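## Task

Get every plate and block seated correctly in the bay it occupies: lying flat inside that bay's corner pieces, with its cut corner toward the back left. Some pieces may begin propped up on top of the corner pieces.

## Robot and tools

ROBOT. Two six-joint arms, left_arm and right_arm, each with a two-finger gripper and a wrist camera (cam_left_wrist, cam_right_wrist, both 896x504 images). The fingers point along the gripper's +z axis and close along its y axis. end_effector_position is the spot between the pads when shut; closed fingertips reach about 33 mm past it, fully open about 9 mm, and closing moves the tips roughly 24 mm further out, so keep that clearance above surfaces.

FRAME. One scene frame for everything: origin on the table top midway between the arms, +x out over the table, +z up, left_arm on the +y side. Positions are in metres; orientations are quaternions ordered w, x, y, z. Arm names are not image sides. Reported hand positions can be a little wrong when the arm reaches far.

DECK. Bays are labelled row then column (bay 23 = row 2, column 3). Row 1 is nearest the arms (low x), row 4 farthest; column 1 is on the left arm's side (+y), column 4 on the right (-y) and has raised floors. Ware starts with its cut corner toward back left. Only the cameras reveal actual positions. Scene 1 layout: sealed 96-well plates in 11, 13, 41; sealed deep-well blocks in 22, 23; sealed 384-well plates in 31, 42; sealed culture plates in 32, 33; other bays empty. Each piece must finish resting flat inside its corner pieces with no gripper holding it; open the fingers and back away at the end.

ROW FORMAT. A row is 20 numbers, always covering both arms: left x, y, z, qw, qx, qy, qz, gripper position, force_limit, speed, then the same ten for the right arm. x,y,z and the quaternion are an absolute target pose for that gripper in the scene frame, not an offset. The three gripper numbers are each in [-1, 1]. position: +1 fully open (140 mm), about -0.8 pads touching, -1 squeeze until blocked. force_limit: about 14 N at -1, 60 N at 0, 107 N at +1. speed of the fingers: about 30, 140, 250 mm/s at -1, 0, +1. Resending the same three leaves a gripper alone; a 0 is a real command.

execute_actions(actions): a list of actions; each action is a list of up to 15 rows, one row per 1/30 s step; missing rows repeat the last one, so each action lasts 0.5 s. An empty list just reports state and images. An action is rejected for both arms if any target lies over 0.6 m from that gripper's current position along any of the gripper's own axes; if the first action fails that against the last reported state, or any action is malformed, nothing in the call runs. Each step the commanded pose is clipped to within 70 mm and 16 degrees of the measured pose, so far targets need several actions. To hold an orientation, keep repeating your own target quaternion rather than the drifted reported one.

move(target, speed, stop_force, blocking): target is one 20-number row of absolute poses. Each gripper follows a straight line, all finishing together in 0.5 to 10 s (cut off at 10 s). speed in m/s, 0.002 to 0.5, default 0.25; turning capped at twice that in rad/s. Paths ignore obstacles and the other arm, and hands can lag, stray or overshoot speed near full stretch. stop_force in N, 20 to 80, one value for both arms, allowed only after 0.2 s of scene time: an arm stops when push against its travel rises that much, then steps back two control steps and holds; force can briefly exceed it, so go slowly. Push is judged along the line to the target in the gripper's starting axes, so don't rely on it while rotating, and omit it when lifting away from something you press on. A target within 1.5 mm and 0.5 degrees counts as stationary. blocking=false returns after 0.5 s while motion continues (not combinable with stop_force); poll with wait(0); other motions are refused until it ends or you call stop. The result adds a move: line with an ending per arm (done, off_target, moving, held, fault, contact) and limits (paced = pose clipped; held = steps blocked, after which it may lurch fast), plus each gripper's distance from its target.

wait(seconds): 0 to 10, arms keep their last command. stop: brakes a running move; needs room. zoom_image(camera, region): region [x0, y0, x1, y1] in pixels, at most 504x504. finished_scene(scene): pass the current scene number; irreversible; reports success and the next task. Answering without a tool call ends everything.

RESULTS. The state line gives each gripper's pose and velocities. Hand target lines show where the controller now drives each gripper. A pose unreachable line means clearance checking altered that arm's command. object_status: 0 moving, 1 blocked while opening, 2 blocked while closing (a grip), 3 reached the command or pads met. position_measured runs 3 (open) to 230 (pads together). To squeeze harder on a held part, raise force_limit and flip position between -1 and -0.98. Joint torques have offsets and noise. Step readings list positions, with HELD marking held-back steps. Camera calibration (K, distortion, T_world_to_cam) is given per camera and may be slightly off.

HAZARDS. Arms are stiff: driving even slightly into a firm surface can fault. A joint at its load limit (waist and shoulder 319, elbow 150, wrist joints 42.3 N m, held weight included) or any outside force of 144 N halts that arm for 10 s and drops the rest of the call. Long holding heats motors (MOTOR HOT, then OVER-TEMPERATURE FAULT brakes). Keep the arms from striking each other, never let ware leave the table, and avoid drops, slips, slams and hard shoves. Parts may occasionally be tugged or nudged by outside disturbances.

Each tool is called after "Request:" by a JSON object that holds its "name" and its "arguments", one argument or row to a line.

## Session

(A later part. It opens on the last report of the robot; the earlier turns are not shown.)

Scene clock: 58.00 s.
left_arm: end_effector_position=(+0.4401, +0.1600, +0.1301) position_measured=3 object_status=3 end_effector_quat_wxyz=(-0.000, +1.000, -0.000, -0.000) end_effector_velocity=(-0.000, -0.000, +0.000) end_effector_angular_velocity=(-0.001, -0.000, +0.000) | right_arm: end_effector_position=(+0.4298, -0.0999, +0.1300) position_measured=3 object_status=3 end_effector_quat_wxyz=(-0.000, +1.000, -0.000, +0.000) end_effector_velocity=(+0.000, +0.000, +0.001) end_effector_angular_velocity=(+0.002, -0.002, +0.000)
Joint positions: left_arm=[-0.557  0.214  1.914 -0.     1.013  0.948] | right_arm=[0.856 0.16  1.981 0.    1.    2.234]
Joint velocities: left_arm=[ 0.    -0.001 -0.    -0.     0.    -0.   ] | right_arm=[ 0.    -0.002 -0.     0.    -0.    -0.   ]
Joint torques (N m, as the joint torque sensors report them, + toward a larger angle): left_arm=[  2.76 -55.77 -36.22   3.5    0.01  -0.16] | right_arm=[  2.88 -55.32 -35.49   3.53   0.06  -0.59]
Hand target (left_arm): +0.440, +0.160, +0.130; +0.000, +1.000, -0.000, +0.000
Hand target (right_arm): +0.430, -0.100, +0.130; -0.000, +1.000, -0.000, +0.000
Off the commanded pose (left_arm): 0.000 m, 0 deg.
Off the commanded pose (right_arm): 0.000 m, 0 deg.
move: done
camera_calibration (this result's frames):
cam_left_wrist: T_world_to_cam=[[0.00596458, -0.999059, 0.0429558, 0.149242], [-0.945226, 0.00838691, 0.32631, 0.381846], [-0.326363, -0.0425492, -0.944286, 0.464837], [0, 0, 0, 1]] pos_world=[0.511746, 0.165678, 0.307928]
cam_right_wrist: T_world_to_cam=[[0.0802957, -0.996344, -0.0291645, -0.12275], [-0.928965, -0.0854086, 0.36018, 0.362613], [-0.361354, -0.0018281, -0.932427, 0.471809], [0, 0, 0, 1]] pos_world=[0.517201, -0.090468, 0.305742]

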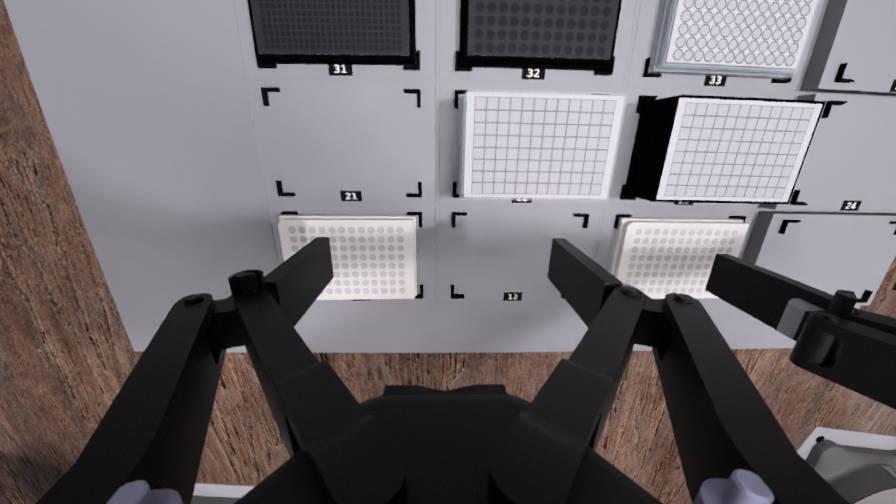

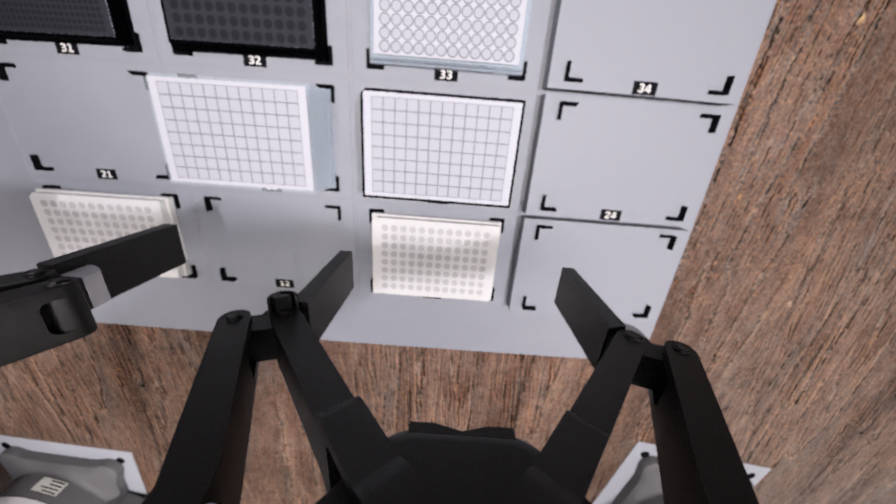

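Request:
{"name": "move", "arguments": {
  "target": [0.39,0.35,0.075,0,1,0,0,-1,0,1,0.43,-0.2,0.15,0,1,0,0,1,0,0]
}}

Request:
{"name": "move", "arguments": {
  "target": [0.39,0.35,0.03,0,1,0,0,-1,0,1,0.43,-0.2,0.15,0,1,0,0,1,0,0],
  "speed": 0.006,
  "stop_force": 20
}}

Scene clock: 66.73 s.
left_arm: end_effector_position=(+0.3900, +0.3500, +0.0751) position_measured=233 object_status=3 end_effector_quat_wxyz=(+0.000, +1.000, -0.000, -0.000) end_effector_velocity=(-0.000, +0.000, -0.000) end_effector_angular_velocity=(+0.000, +0.001, +0.000) | right_arm: end_effector_position=(+0.4301, -0.2001, +0.1500) position_measured=3 object_status=3 end_effector_quat_wxyz=(+0.000, +1.000, +0.000, -0.000) end_effector_velocity=(-0.000, +0.000, +0.000) end_effector_angular_velocity=(+0.001, -0.000, -0.000)
Joint positions: left_arm=[-0.291  0.089  2.188 -0.     0.865  1.215] | right_arm=[ 0.7    0.049  2.066 -0.     1.027  2.079]
Joint velocities: left_arm=[ 0.     0.     0.001 -0.     0.     0.   ] | right_arm=[-0. -0.  0.  0. -0.  0.]
Joint torques (N m, as the joint torque sensors report them, + toward a larger angle): left_arm=[  1.8  -39.4  -32.86   3.08   0.12  -0.22] | right_arm=[  2.37 -44.32 -36.41   3.49   0.01  -0.28]
Hand target (left_arm): +0.390, +0.350, +0.075; +0.000, +1.000, -0.000, -0.000
Hand target (right_arm): +0.430, -0.200, +0.150; +0.000, +1.000, -0.000, -0.000
Off the commanded pose (left_arm): 0.000 m, 0 deg.
Off the commanded pose (right_arm): 0.000 m, 0 deg.
move: done
camera_calibration (this result's frames):
cam_left_wrist: T_world_to_cam=[[0.00589524, -0.999051, 0.0431498, 0.34172], [-0.945183, 0.00852143, 0.326431, 0.350834], [-0.326489, -0.0427089, -0.944236, 0.404775], [0, 0, 0, 1]] pos_world=[0.461742, 0.355694, 0.252934]
cam_right_wrist: T_world_to_cam=[[0.0803597, -0.996343, -0.0290309, -0.222016], [-0.928923, -0.0854197, 0.360286, 0.347098], [-0.361449, -0.00198507, -0.93239, 0.490382], [0, 0, 0, 1]] pos_world=[0.517516, -0.190582, 0.325728]

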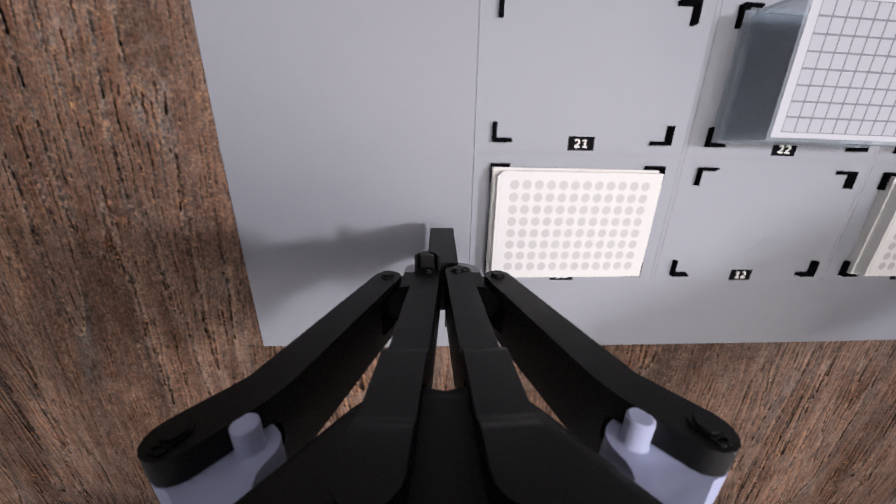

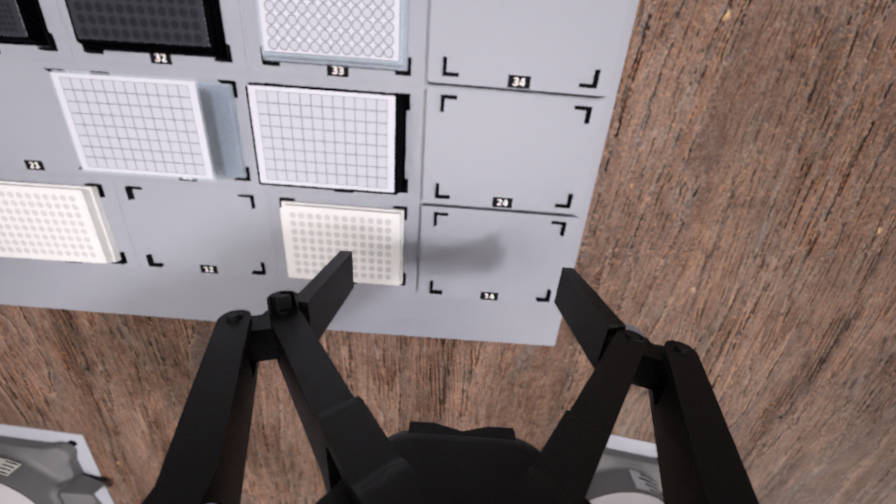

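Scene clock: 72.43 s.
left_arm: end_effector_position=(+0.3899, +0.3500, +0.0428) position_measured=233 object_status=3 end_effector_quat_wxyz=(+0.000, +1.000, -0.000, -0.000) end_effector_velocity=(-0.002, +0.000, -0.000) end_effector_angular_velocity=(-0.001, +0.003, +0.002) | right_arm: end_effector_position=(+0.4300, -0.2000, +0.1500) position_measured=3 object_status=3 end_effector_quat_wxyz=(-0.000, +1.000, +0.000, +0.000) end_effector_velocity=(-0.000, -0.000, -0.000) end_effector_angular_velocity=(-0.001, +0.000, +0.001)
Joint positions: left_arm=[-0.291  0.132  2.215 -0.     0.794  1.214] | right_arm=[0.701 0.049 2.066 0.    1.027 2.079]
Joint velocities: left_arm=[ 0.    -0.001  0.001 -0.002  0.001 -0.   ] | right_arm=[-0.     0.     0.    -0.     0.    -0.001]
Joint torques (N m, as the joint torque sensors report them, + toward a larger angle): left_arm=[  2.25 -22.24 -18.61   2.96  -2.96  -0.26] | right_arm=[  2.87 -44.78 -35.83   3.52   0.08  -0.33]
Hand target (left_arm): +0.390, +0.350, +0.043; +0.000, +1.000, -0.000, -0.000
Hand target (right_arm): +0.430, -0.200, +0.150; -0.000, +1.000, +0.000, +0.000
Off the commanded pose (left_arm): 0.013 m, 0 deg.
Off the commanded pose (right_arm): 0.000 m, 0 deg.
move: contact (left_arm)
camera_calibration (this result's frames):
cam_left_wrist: T_world_to_cam=[[0.00594469, -0.999056, 0.0430245, 0.343118], [-0.945213, 0.00842978, 0.326345, 0.361349], [-0.3264, -0.0426073, -0.944271, 0.374175], [0, 0, 0, 1]] pos_world=[0.461642, 0.355691, 0.220635]
cam_right_wrist: T_world_to_cam=[[0.0803325, -0.996343, -0.0291147, -0.221894], [-0.928942, -0.0854248, 0.360236, 0.346994], [-0.361406, -0.00189283, -0.932407, 0.490329], [0, 0, 0, 1]] pos_world=[0.51737, -0.190513, 0.325725]

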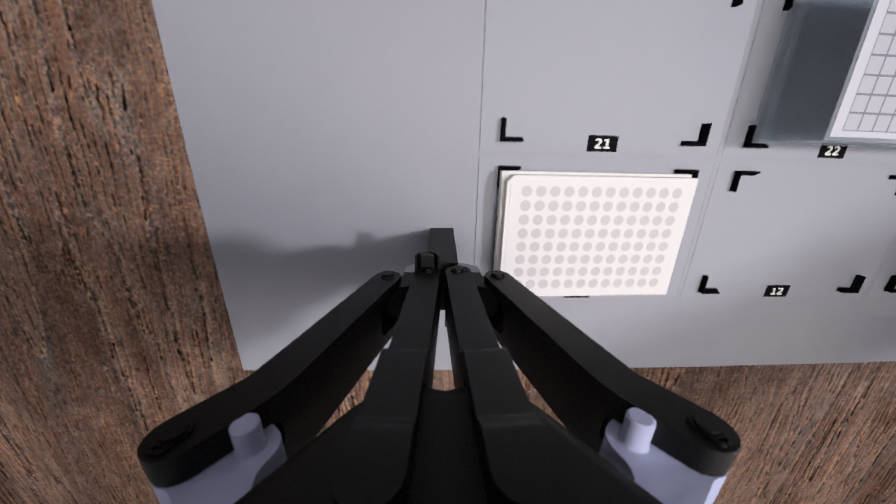

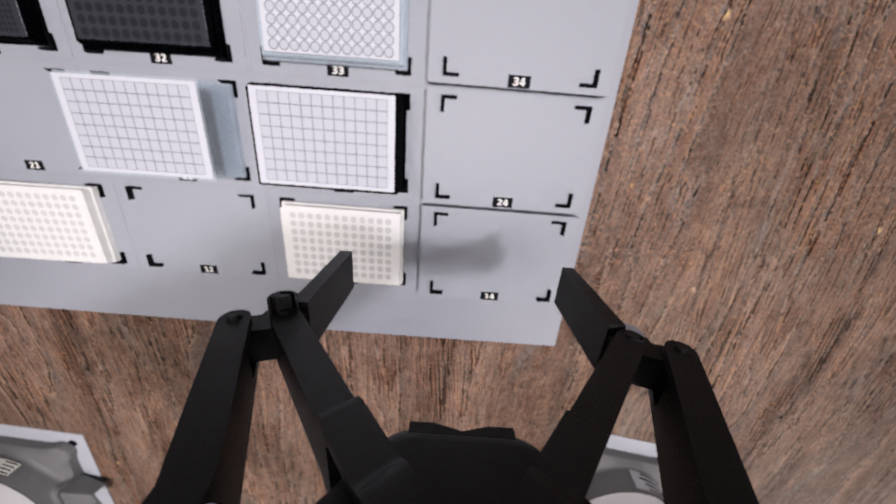

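Deck at z≈0.01.

Request:
{"name": "move", "arguments": {
  "target": [0.38,0.335,0.049,0,1,0,0,-1,0,1,0.43,-0.2,0.15,0,1,0,0,1,0,0],
  "speed": 0.03
}}

Request:
{"name": "move", "arguments": {
  "target": [0.38,0.305,0.049,0,1,0,0,-1,0,1,0.43,-0.2,0.15,0,1,0,0,1,0,0],
  "speed": 0.004,
  "stop_force": 20
}}

Request:
{"name": "move", "arguments": {
  "target": [0.38,0.33,0.06,0,1,0,0,-1,0,1,0.43,-0.2,0.15,0,1,0,0,1,0,0],
  "speed": 0.05
}}

Request:
{"name": "move", "arguments": {
  "target": [0.31,0.25,0.13,0,1,0,0,1,0,1,0.43,-0.2,0.15,0,1,0,0,1,0,0]
}}

Request:
{"name": "zoom_image", "arguments": {
  "camera": "cam_left_wrist",
  "region": [320,40,580,240]
}}

Scene clock: 87.37 s.
left_arm: end_effector_position=(+0.3800, +0.3350, +0.0490) position_measured=233 object_status=3 end_effector_quat_wxyz=(+0.000, +1.000, +0.000, -0.000) end_effector_velocity=(+0.001, -0.000, +0.000) end_effector_angular_velocity=(-0.000, -0.001, +0.000) | right_arm: end_effector_position=(+0.4300, -0.2000, +0.1500) position_measured=3 object_status=3 end_effector_quat_wxyz=(-0.000, +1.000, +0.000, -0.000) end_effector_velocity=(-0.000, -0.000, +0.000) end_effector_angular_velocity=(-0.000, -0.000, +0.001)
Joint positions: left_arm=[-0.328  0.116  2.219 -0.     0.807  1.177] | right_arm=[0.701 0.049 2.066 0.    1.027 2.079]
Joint velocities: left_arm=[-0.     0.    -0.001 -0.     0.    -0.   ] | right_arm=[ 0.    -0.001  0.    -0.     0.    -0.   ]
Joint torques (N m, as the joint torque sensors report them, + toward a larger angle): left_arm=[  2.7  -41.11 -31.09   2.91   0.16  -0.25] | right_arm=[  2.38 -43.64 -35.8    3.46   0.21  -0.69]
Hand target (left_arm): +0.380, +0.335, +0.049; -0.000, +1.000, +0.000, +0.000
Hand target (right_arm): +0.430, -0.200, +0.150; -0.000, +1.000, +0.000, +0.000
Off the commanded pose (left_arm): 0.000 m, 0 deg.
Off the commanded pose (right_arm): 0.000 m, 0 deg.
move: done
camera_calibration (this result's frames):
cam_left_wrist: T_world_to_cam=[[0.00609576, -0.999056, 0.0430182, 0.32783], [-0.945236, 0.00828191, 0.326281, 0.350104], [-0.326329, -0.0426513, -0.944293, 0.37614], [0, 0, 0, 1]] pos_world=[0.451678, 0.340664, 0.226851]
cam_right_wrist: T_world_to_cam=[[0.0803321, -0.996343, -0.0291146, -0.221894], [-0.928941, -0.0854244, 0.360237, 0.346994], [-0.361406, -0.00189276, -0.932407, 0.490328], [0, 0, 0, 1]] pos_world=[0.51737, -0.190513, 0.325725]

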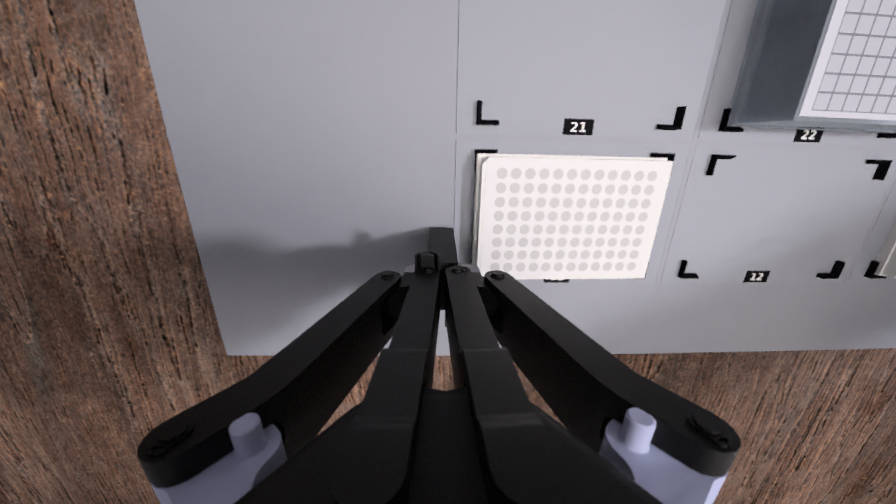

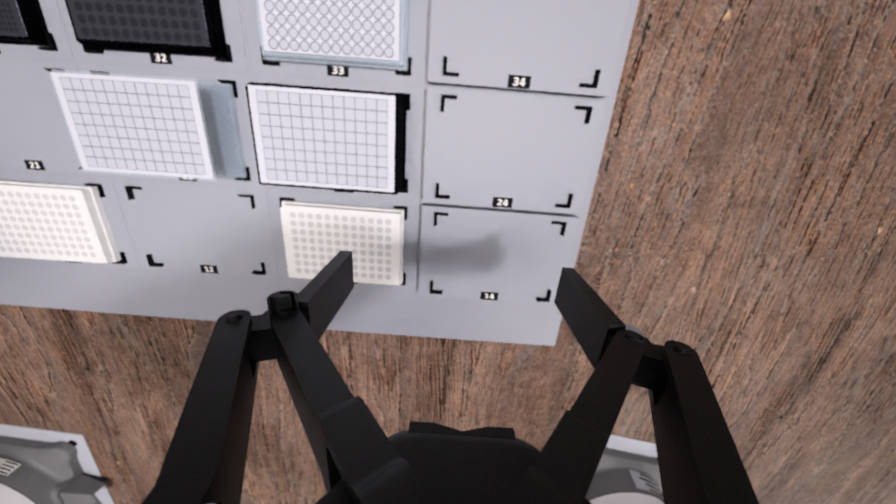

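Scene clock: 92.80 s.
left_arm: end_effector_position=(+0.3800, +0.3145, +0.0490) position_measured=233 object_status=3 end_effector_quat_wxyz=(-0.000, +1.000, -0.000, -0.000) end_effector_velocity=(+0.001, -0.000, +0.001) end_effector_angular_velocity=(-0.001, -0.001, +0.000) | right_arm: end_effector_position=(+0.4300, -0.2000, +0.1500) position_measured=3 object_status=3 end_effector_quat_wxyz=(-0.000, +1.000, +0.000, -0.000) end_effector_velocity=(+0.000, -0.000, -0.001) end_effector_angular_velocity=(-0.002, +0.002, +0.001)
Joint positions: left_arm=[-0.367  0.126  2.207  0.     0.809  1.138] | right_arm=[0.701 0.049 2.066 0.    1.027 2.079]
Joint velocities: left_arm=[ 0.001 -0.001 -0.001 -0.001  0.     0.001] | right_arm=[-0.     0.002 -0.    -0.     0.    -0.001]
Joint torques (N m, as the joint torque sensors report them, + toward a larger angle): left_arm=[ -3.35 -38.13 -36.52  -0.7   -3.71  -0.4 ] | right_arm=[  2.67 -44.44 -36.33   3.41   0.11  -0.42]
Hand target (left_arm): +0.380, +0.315, +0.049; -0.000, +1.000, -0.000, -0.000
Hand target (right_arm): +0.430, -0.200, +0.150; -0.000, +1.000, -0.000, +0.000
Off the commanded pose (left_arm): 0.010 m, 0 deg.
Off the commanded pose (right_arm): 0.000 m, 0 deg.
move: contact (left_arm)
camera_calibration (this result's frames):
cam_left_wrist: T_world_to_cam=[[0.00587709, -0.999069, 0.0427421, 0.307478], [-0.945209, 0.008402, 0.326358, 0.350247], [-0.326414, -0.0423183, -0.944279, 0.375208], [0, 0, 0, 1]] pos_world=[0.451723, 0.320127, 0.226853]
cam_right_wrist: T_world_to_cam=[[0.080332, -0.996343, -0.0291146, -0.221894], [-0.928941, -0.0854243, 0.360237, 0.346994], [-0.361406, -0.00189275, -0.932406, 0.490328], [0, 0, 0, 1]] pos_world=[0.51737, -0.190513, 0.325725]

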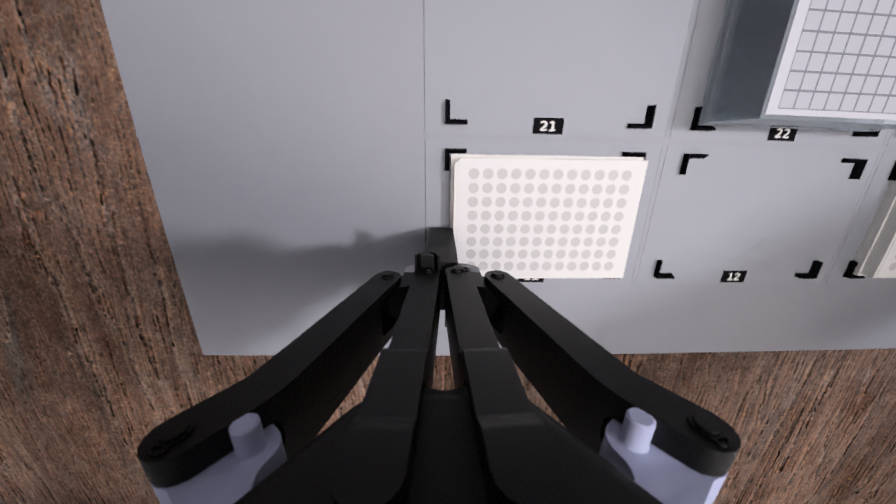

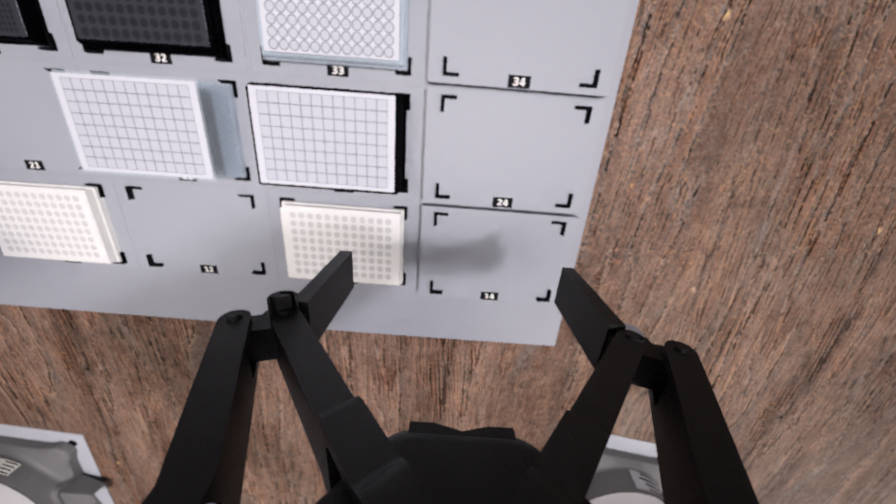

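Scene clock: 93.53 s.
left_arm: end_effector_position=(+0.3799, +0.3301, +0.0599) position_measured=233 object_status=3 end_effector_quat_wxyz=(-0.000, +1.000, -0.000, -0.000) end_effector_velocity=(+0.001, -0.000, +0.001) end_effector_angular_velocity=(-0.000, -0.002, -0.000) | right_arm: end_effector_position=(+0.4300, -0.2000, +0.1500) position_measured=3 object_status=3 end_effector_quat_wxyz=(-0.000, +1.000, +0.000, -0.000) end_effector_velocity=(-0.000, -0.000, +0.000) end_effector_angular_velocity=(-0.000, -0.000, +0.000)
Joint positions: left_arm=[-0.338  0.103  2.207  0.     0.831  1.168] | right_arm=[0.701 0.049 2.066 0.    1.027 2.079]
Joint velocities: left_arm=[ 0.    -0.    -0.001  0.001 -0.     0.   ] | right_arm=[ 0.    -0.001  0.    -0.     0.     0.   ]
Joint torques (N m, as the joint torque sensors report them, + toward a larger angle): left_arm=[  2.75 -39.68 -32.14   3.02   0.09  -0.22] | right_arm=[  3.71 -43.63 -36.     3.49  -0.05  -0.35]
Hand target (left_arm): +0.380, +0.330, +0.060; +0.000, +1.000, +0.000, -0.000
Hand target (right_arm): +0.430, -0.200, +0.150; -0.000, +1.000, -0.000, +0.000
Off the commanded pose (left_arm): 0.000 m, 0 deg.
Off the commanded pose (right_arm): 0.000 m, 0 deg.
move: done
camera_calibration (this result's frames):
cam_left_wrist: T_world_to_cam=[[0.00594601, -0.999064, 0.0428454, 0.322514], [-0.945192, 0.00837276, 0.326407, 0.346447], [-0.326461, -0.0424379, -0.944258, 0.386203], [0, 0, 0, 1]] pos_world=[0.451622, 0.335701, 0.237774]
cam_right_wrist: T_world_to_cam=[[0.0803321, -0.996343, -0.0291147, -0.221894], [-0.928941, -0.0854244, 0.360237, 0.346994], [-0.361406, -0.00189272, -0.932406, 0.490328], [0, 0, 0, 1]] pos_world=[0.51737, -0.190513, 0.325725]

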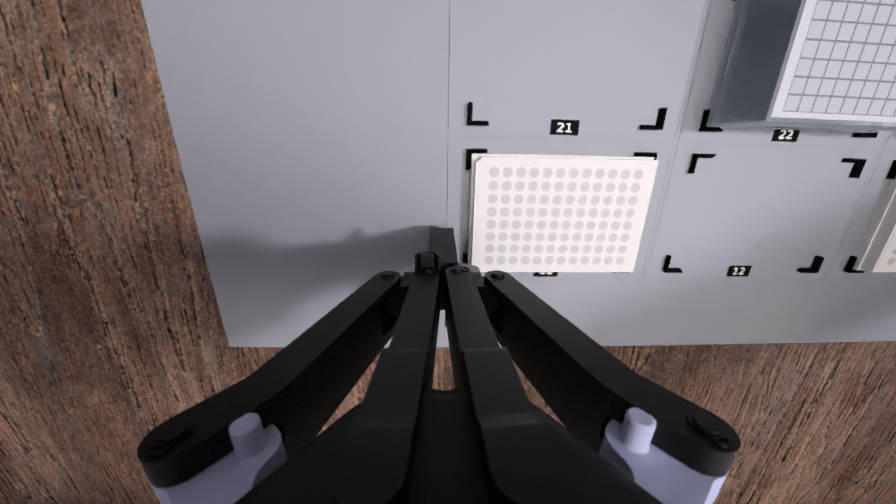

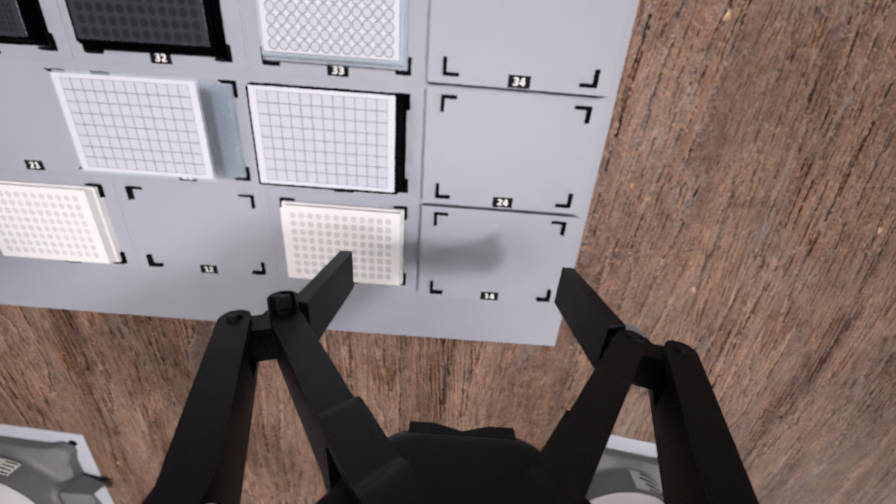

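Scene clock: 94.43 s.
left_arm: end_effector_position=(+0.3100, +0.2500, +0.1300) position_measured=3 object_status=3 end_effector_quat_wxyz=(-0.000, +1.000, +0.000, +0.000) end_effector_velocity=(-0.001, +0.000, -0.001) end_effector_angular_velocity=(+0.000, +0.001, +0.000) | right_arm: end_effector_position=(+0.4300, -0.2000, +0.1500) position_measured=3 object_status=3 end_effector_quat_wxyz=(+0.000, +1.000, +0.000, -0.000) end_effector_velocity=(-0.000, +0.000, +0.000) end_effector_angular_velocity=(-0.000, +0.000, -0.001)
Joint positions: left_arm=[-0.563 -0.029  2.187  0.     0.984  0.942] | right_arm=[0.701 0.049 2.066 0.    1.027 2.079]
Joint velocities: left_arm=[-0.     0.     0.001 -0.     0.    -0.   ] | right_arm=[ 0.    -0.    -0.     0.     0.001  0.001]
Joint torques (N m, as the joint torque sensors report them, + toward a larger angle): left_arm=[  3.49 -31.04 -35.96   3.48   0.12  -0.04] | right_arm=[  3.25 -45.05 -35.28   3.44   0.29  -0.22]
Hand target (left_arm): +0.310, +0.250, +0.130; -0.000, +1.000, +0.000, +0.000
Hand target (right_arm): +0.430, -0.200, +0.150; -0.000, +1.000, -0.000, +0.000
Off the commanded pose (left_arm): 0.000 m, 0 deg.
Off the commanded pose (right_arm): 0.000 m, 0 deg.
move: done
camera_calibration (this result's frames):
cam_left_wrist: T_world_to_cam=[[0.00610498, -0.999065, 0.0427903, 0.239926], [-0.945287, 0.00819219, 0.326137, 0.258308], [-0.326183, -0.0424402, -0.944354, 0.426086], [0, 0, 0, 1]] pos_world=[0.381692, 0.255669, 0.307866]
cam_right_wrist: T_world_to_cam=[[0.0803322, -0.996343, -0.0291145, -0.221894], [-0.928941, -0.0854245, 0.360237, 0.346994], [-0.361406, -0.00189293, -0.932406, 0.490328], [0, 0, 0, 1]] pos_world=[0.51737, -0.190513, 0.325725]

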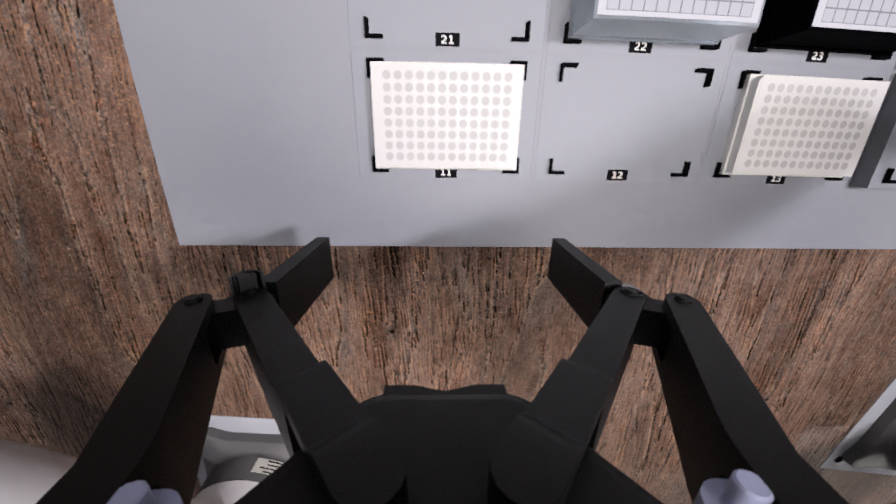

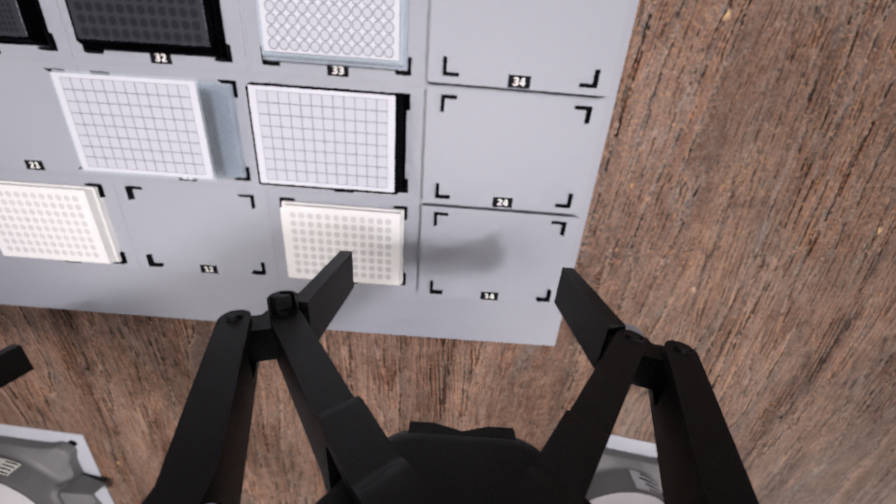

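Region (320, 40, 580, 240) of cam_left_wrist's 896x504 image, scaled by 1.938, with more detail than that image has; it fills the top 388 rows of this view, and the rest is white.

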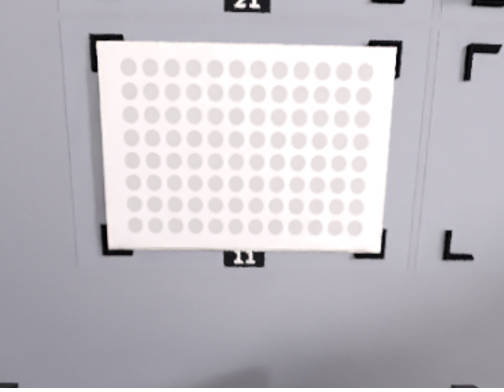

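Request:
{"name": "zoom_image", "arguments": {
  "camera": "cam_right_wrist",
  "region": [190,30,450,230]
}}

Request:
{"name": "move", "arguments": {
  "target": [0.55,0.085,0.11,0,1,0,0,1,0,1,0.62,-0.2,0.12,0,1,0,0,1,0,0]
}}

Request:
{"name": "zoom_image", "arguments": {
  "camera": "cam_left_wrist",
  "region": [320,40,580,290]
}}

Request:
{"name": "zoom_image", "arguments": {
  "camera": "cam_right_wrist",
  "region": [0,0,350,260]
}}

Region (190, 30, 450, 230) of cam_right_wrist's 896x504 image, scaled by 1.938, with more detail than that image has; it fills the top 388 rows of this view, and the rest is white.

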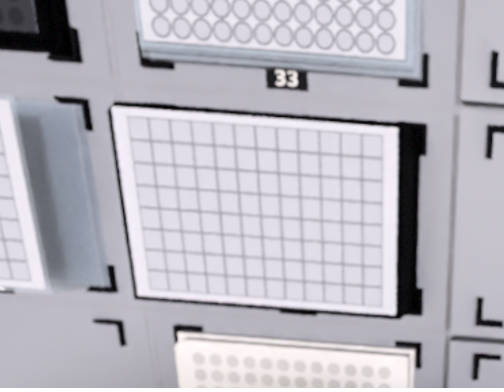

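Scene clock: 104.37 s.
left_arm: end_effector_position=(+0.5312, +0.0979, +0.1115) position_measured=3 object_status=3 end_effector_quat_wxyz=(+0.000, +1.000, +0.000, +0.001) end_effector_velocity=(+0.000, -0.000, +0.000) end_effector_angular_velocity=(-0.001, -0.001, -0.000) | right_arm: end_effector_position=(+0.6200, -0.1998, +0.1200) position_measured=3 object_status=3 end_effector_quat_wxyz=(+0.000, +1.000, +0.000, -0.000) end_effector_velocity=(+0.000, +0.000, -0.000) end_effector_angular_velocity=(+0.000, +0.000, -0.001)
Joint positions: left_arm=[-0.553  0.387  1.715  0.     1.039  0.952] | right_arm=[ 0.564  0.323  1.788 -0.     1.03   1.942]
Joint velocities: left_arm=[ 0.    -0.001  0.     0.    -0.001  0.   ] | right_arm=[-0.     0.001 -0.001  0.    -0.     0.   ]
Joint torques (N m, as the joint torque sensors report them, + toward a larger angle): left_arm=[  2.47 -73.74 -37.2    3.56   0.05  -0.19] | right_arm=[  1.98 -71.83 -35.68   3.36   0.11  -0.59]
Hand target (left_arm): +0.531, +0.098, +0.111; +0.000, +1.000, +0.000, +0.000
Hand target (right_arm): +0.620, -0.200, +0.120; +0.000, +1.000, -0.000, -0.000
Off the commanded pose (left_arm): 0.023 m, 0 deg.
Off the commanded pose (right_arm): 0.000 m, 0 deg.
move: held (left_arm); limits=held; held on 9 of 46 steps (left_arm), including the last (left_arm)
pose unreachable (left arm): on one or more control steps of this call, first in action 0 (counted from 0), this arm could not follow its commanded pose, so it was not sent that pose on those steps. On the call's last step it was still not sent that pose. It may still have moved: this result reports where it is.
cause: the commanded pose would bring a part of the arm too close to another arm (a part of this arm just beyond joint 5 (wrist pitch) and a part of the other arm just beyond its joint 4 (forearm roll), along the way the arms are being sent).
camera_calibration (this result's frames):
cam_left_wrist: T_world_to_cam=[[0.00610801, -0.999029, 0.0436234, 0.0872874], [-0.945576, 0.00842297, 0.325293, 0.474889], [-0.325344, -0.0432361, -0.944607, 0.473921], [0, 0, 0, 1]] pos_world=[0.602698, 0.103693, 0.289383]
cam_right_wrist: T_world_to_cam=[[0.0803453, -0.996343, -0.0290706, -0.23787], [-0.92893, -0.0854207, 0.360266, 0.534287], [-0.361432, -0.00194117, -0.932396, 0.531048], [0, 0, 0, 1]] pos_world=[0.707365, -0.19033, 0.295746]

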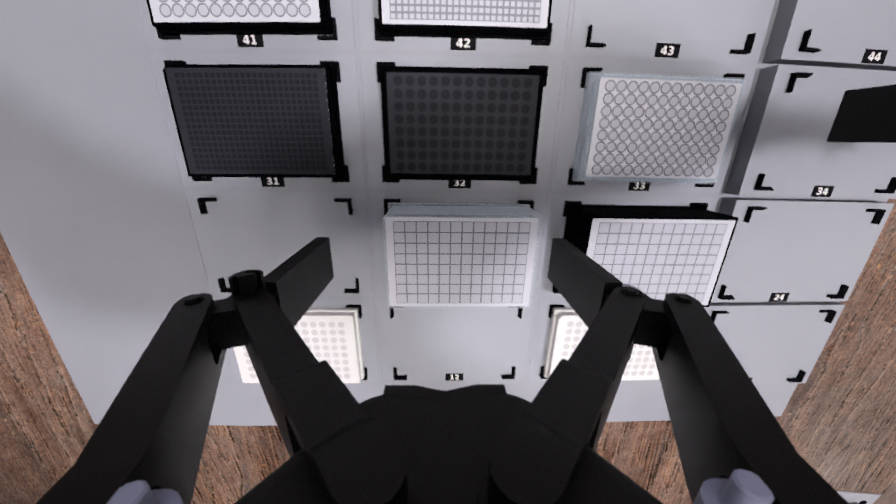

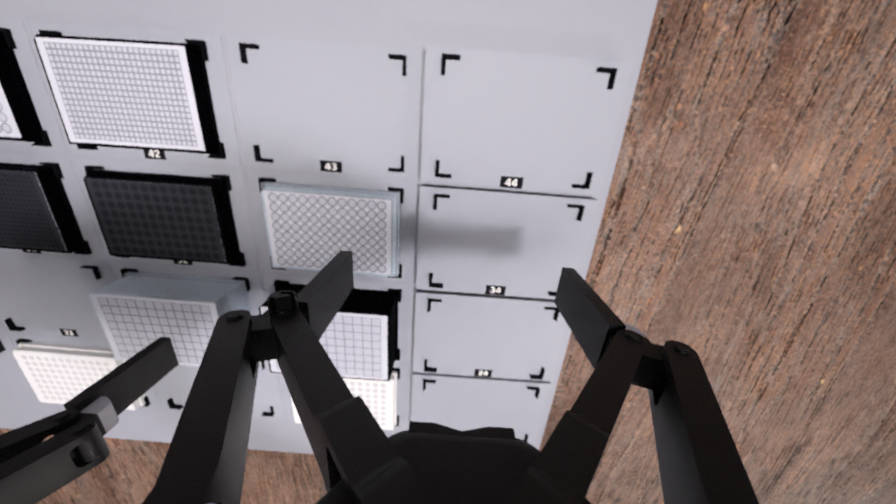

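Region (320, 40, 580, 290) of cam_left_wrist's 896x504 image, scaled by 1.938, with more detail than that image has; it fills the top 485 rows of this view, and the rest is white.

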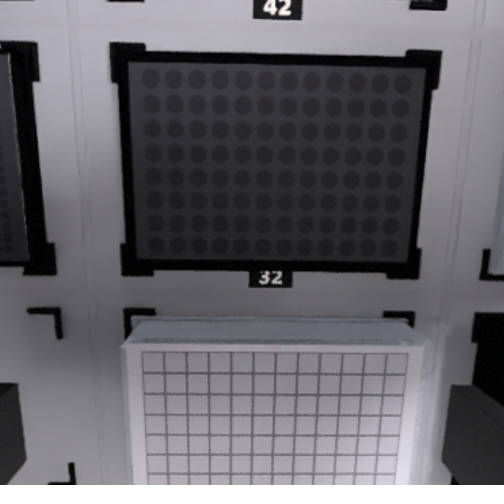

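Region (0, 0, 350, 260) of cam_right_wrist's 896x504 image, scaled by 1.440, with more detail than that image has; it fills the top 374 rows of this view, and the rest is white.

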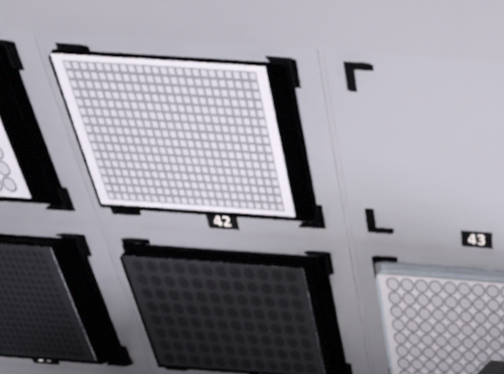

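Request:
{"name": "finished_scene", "arguments": {
  "scene": 1
}}

The scene is finished: the task was done.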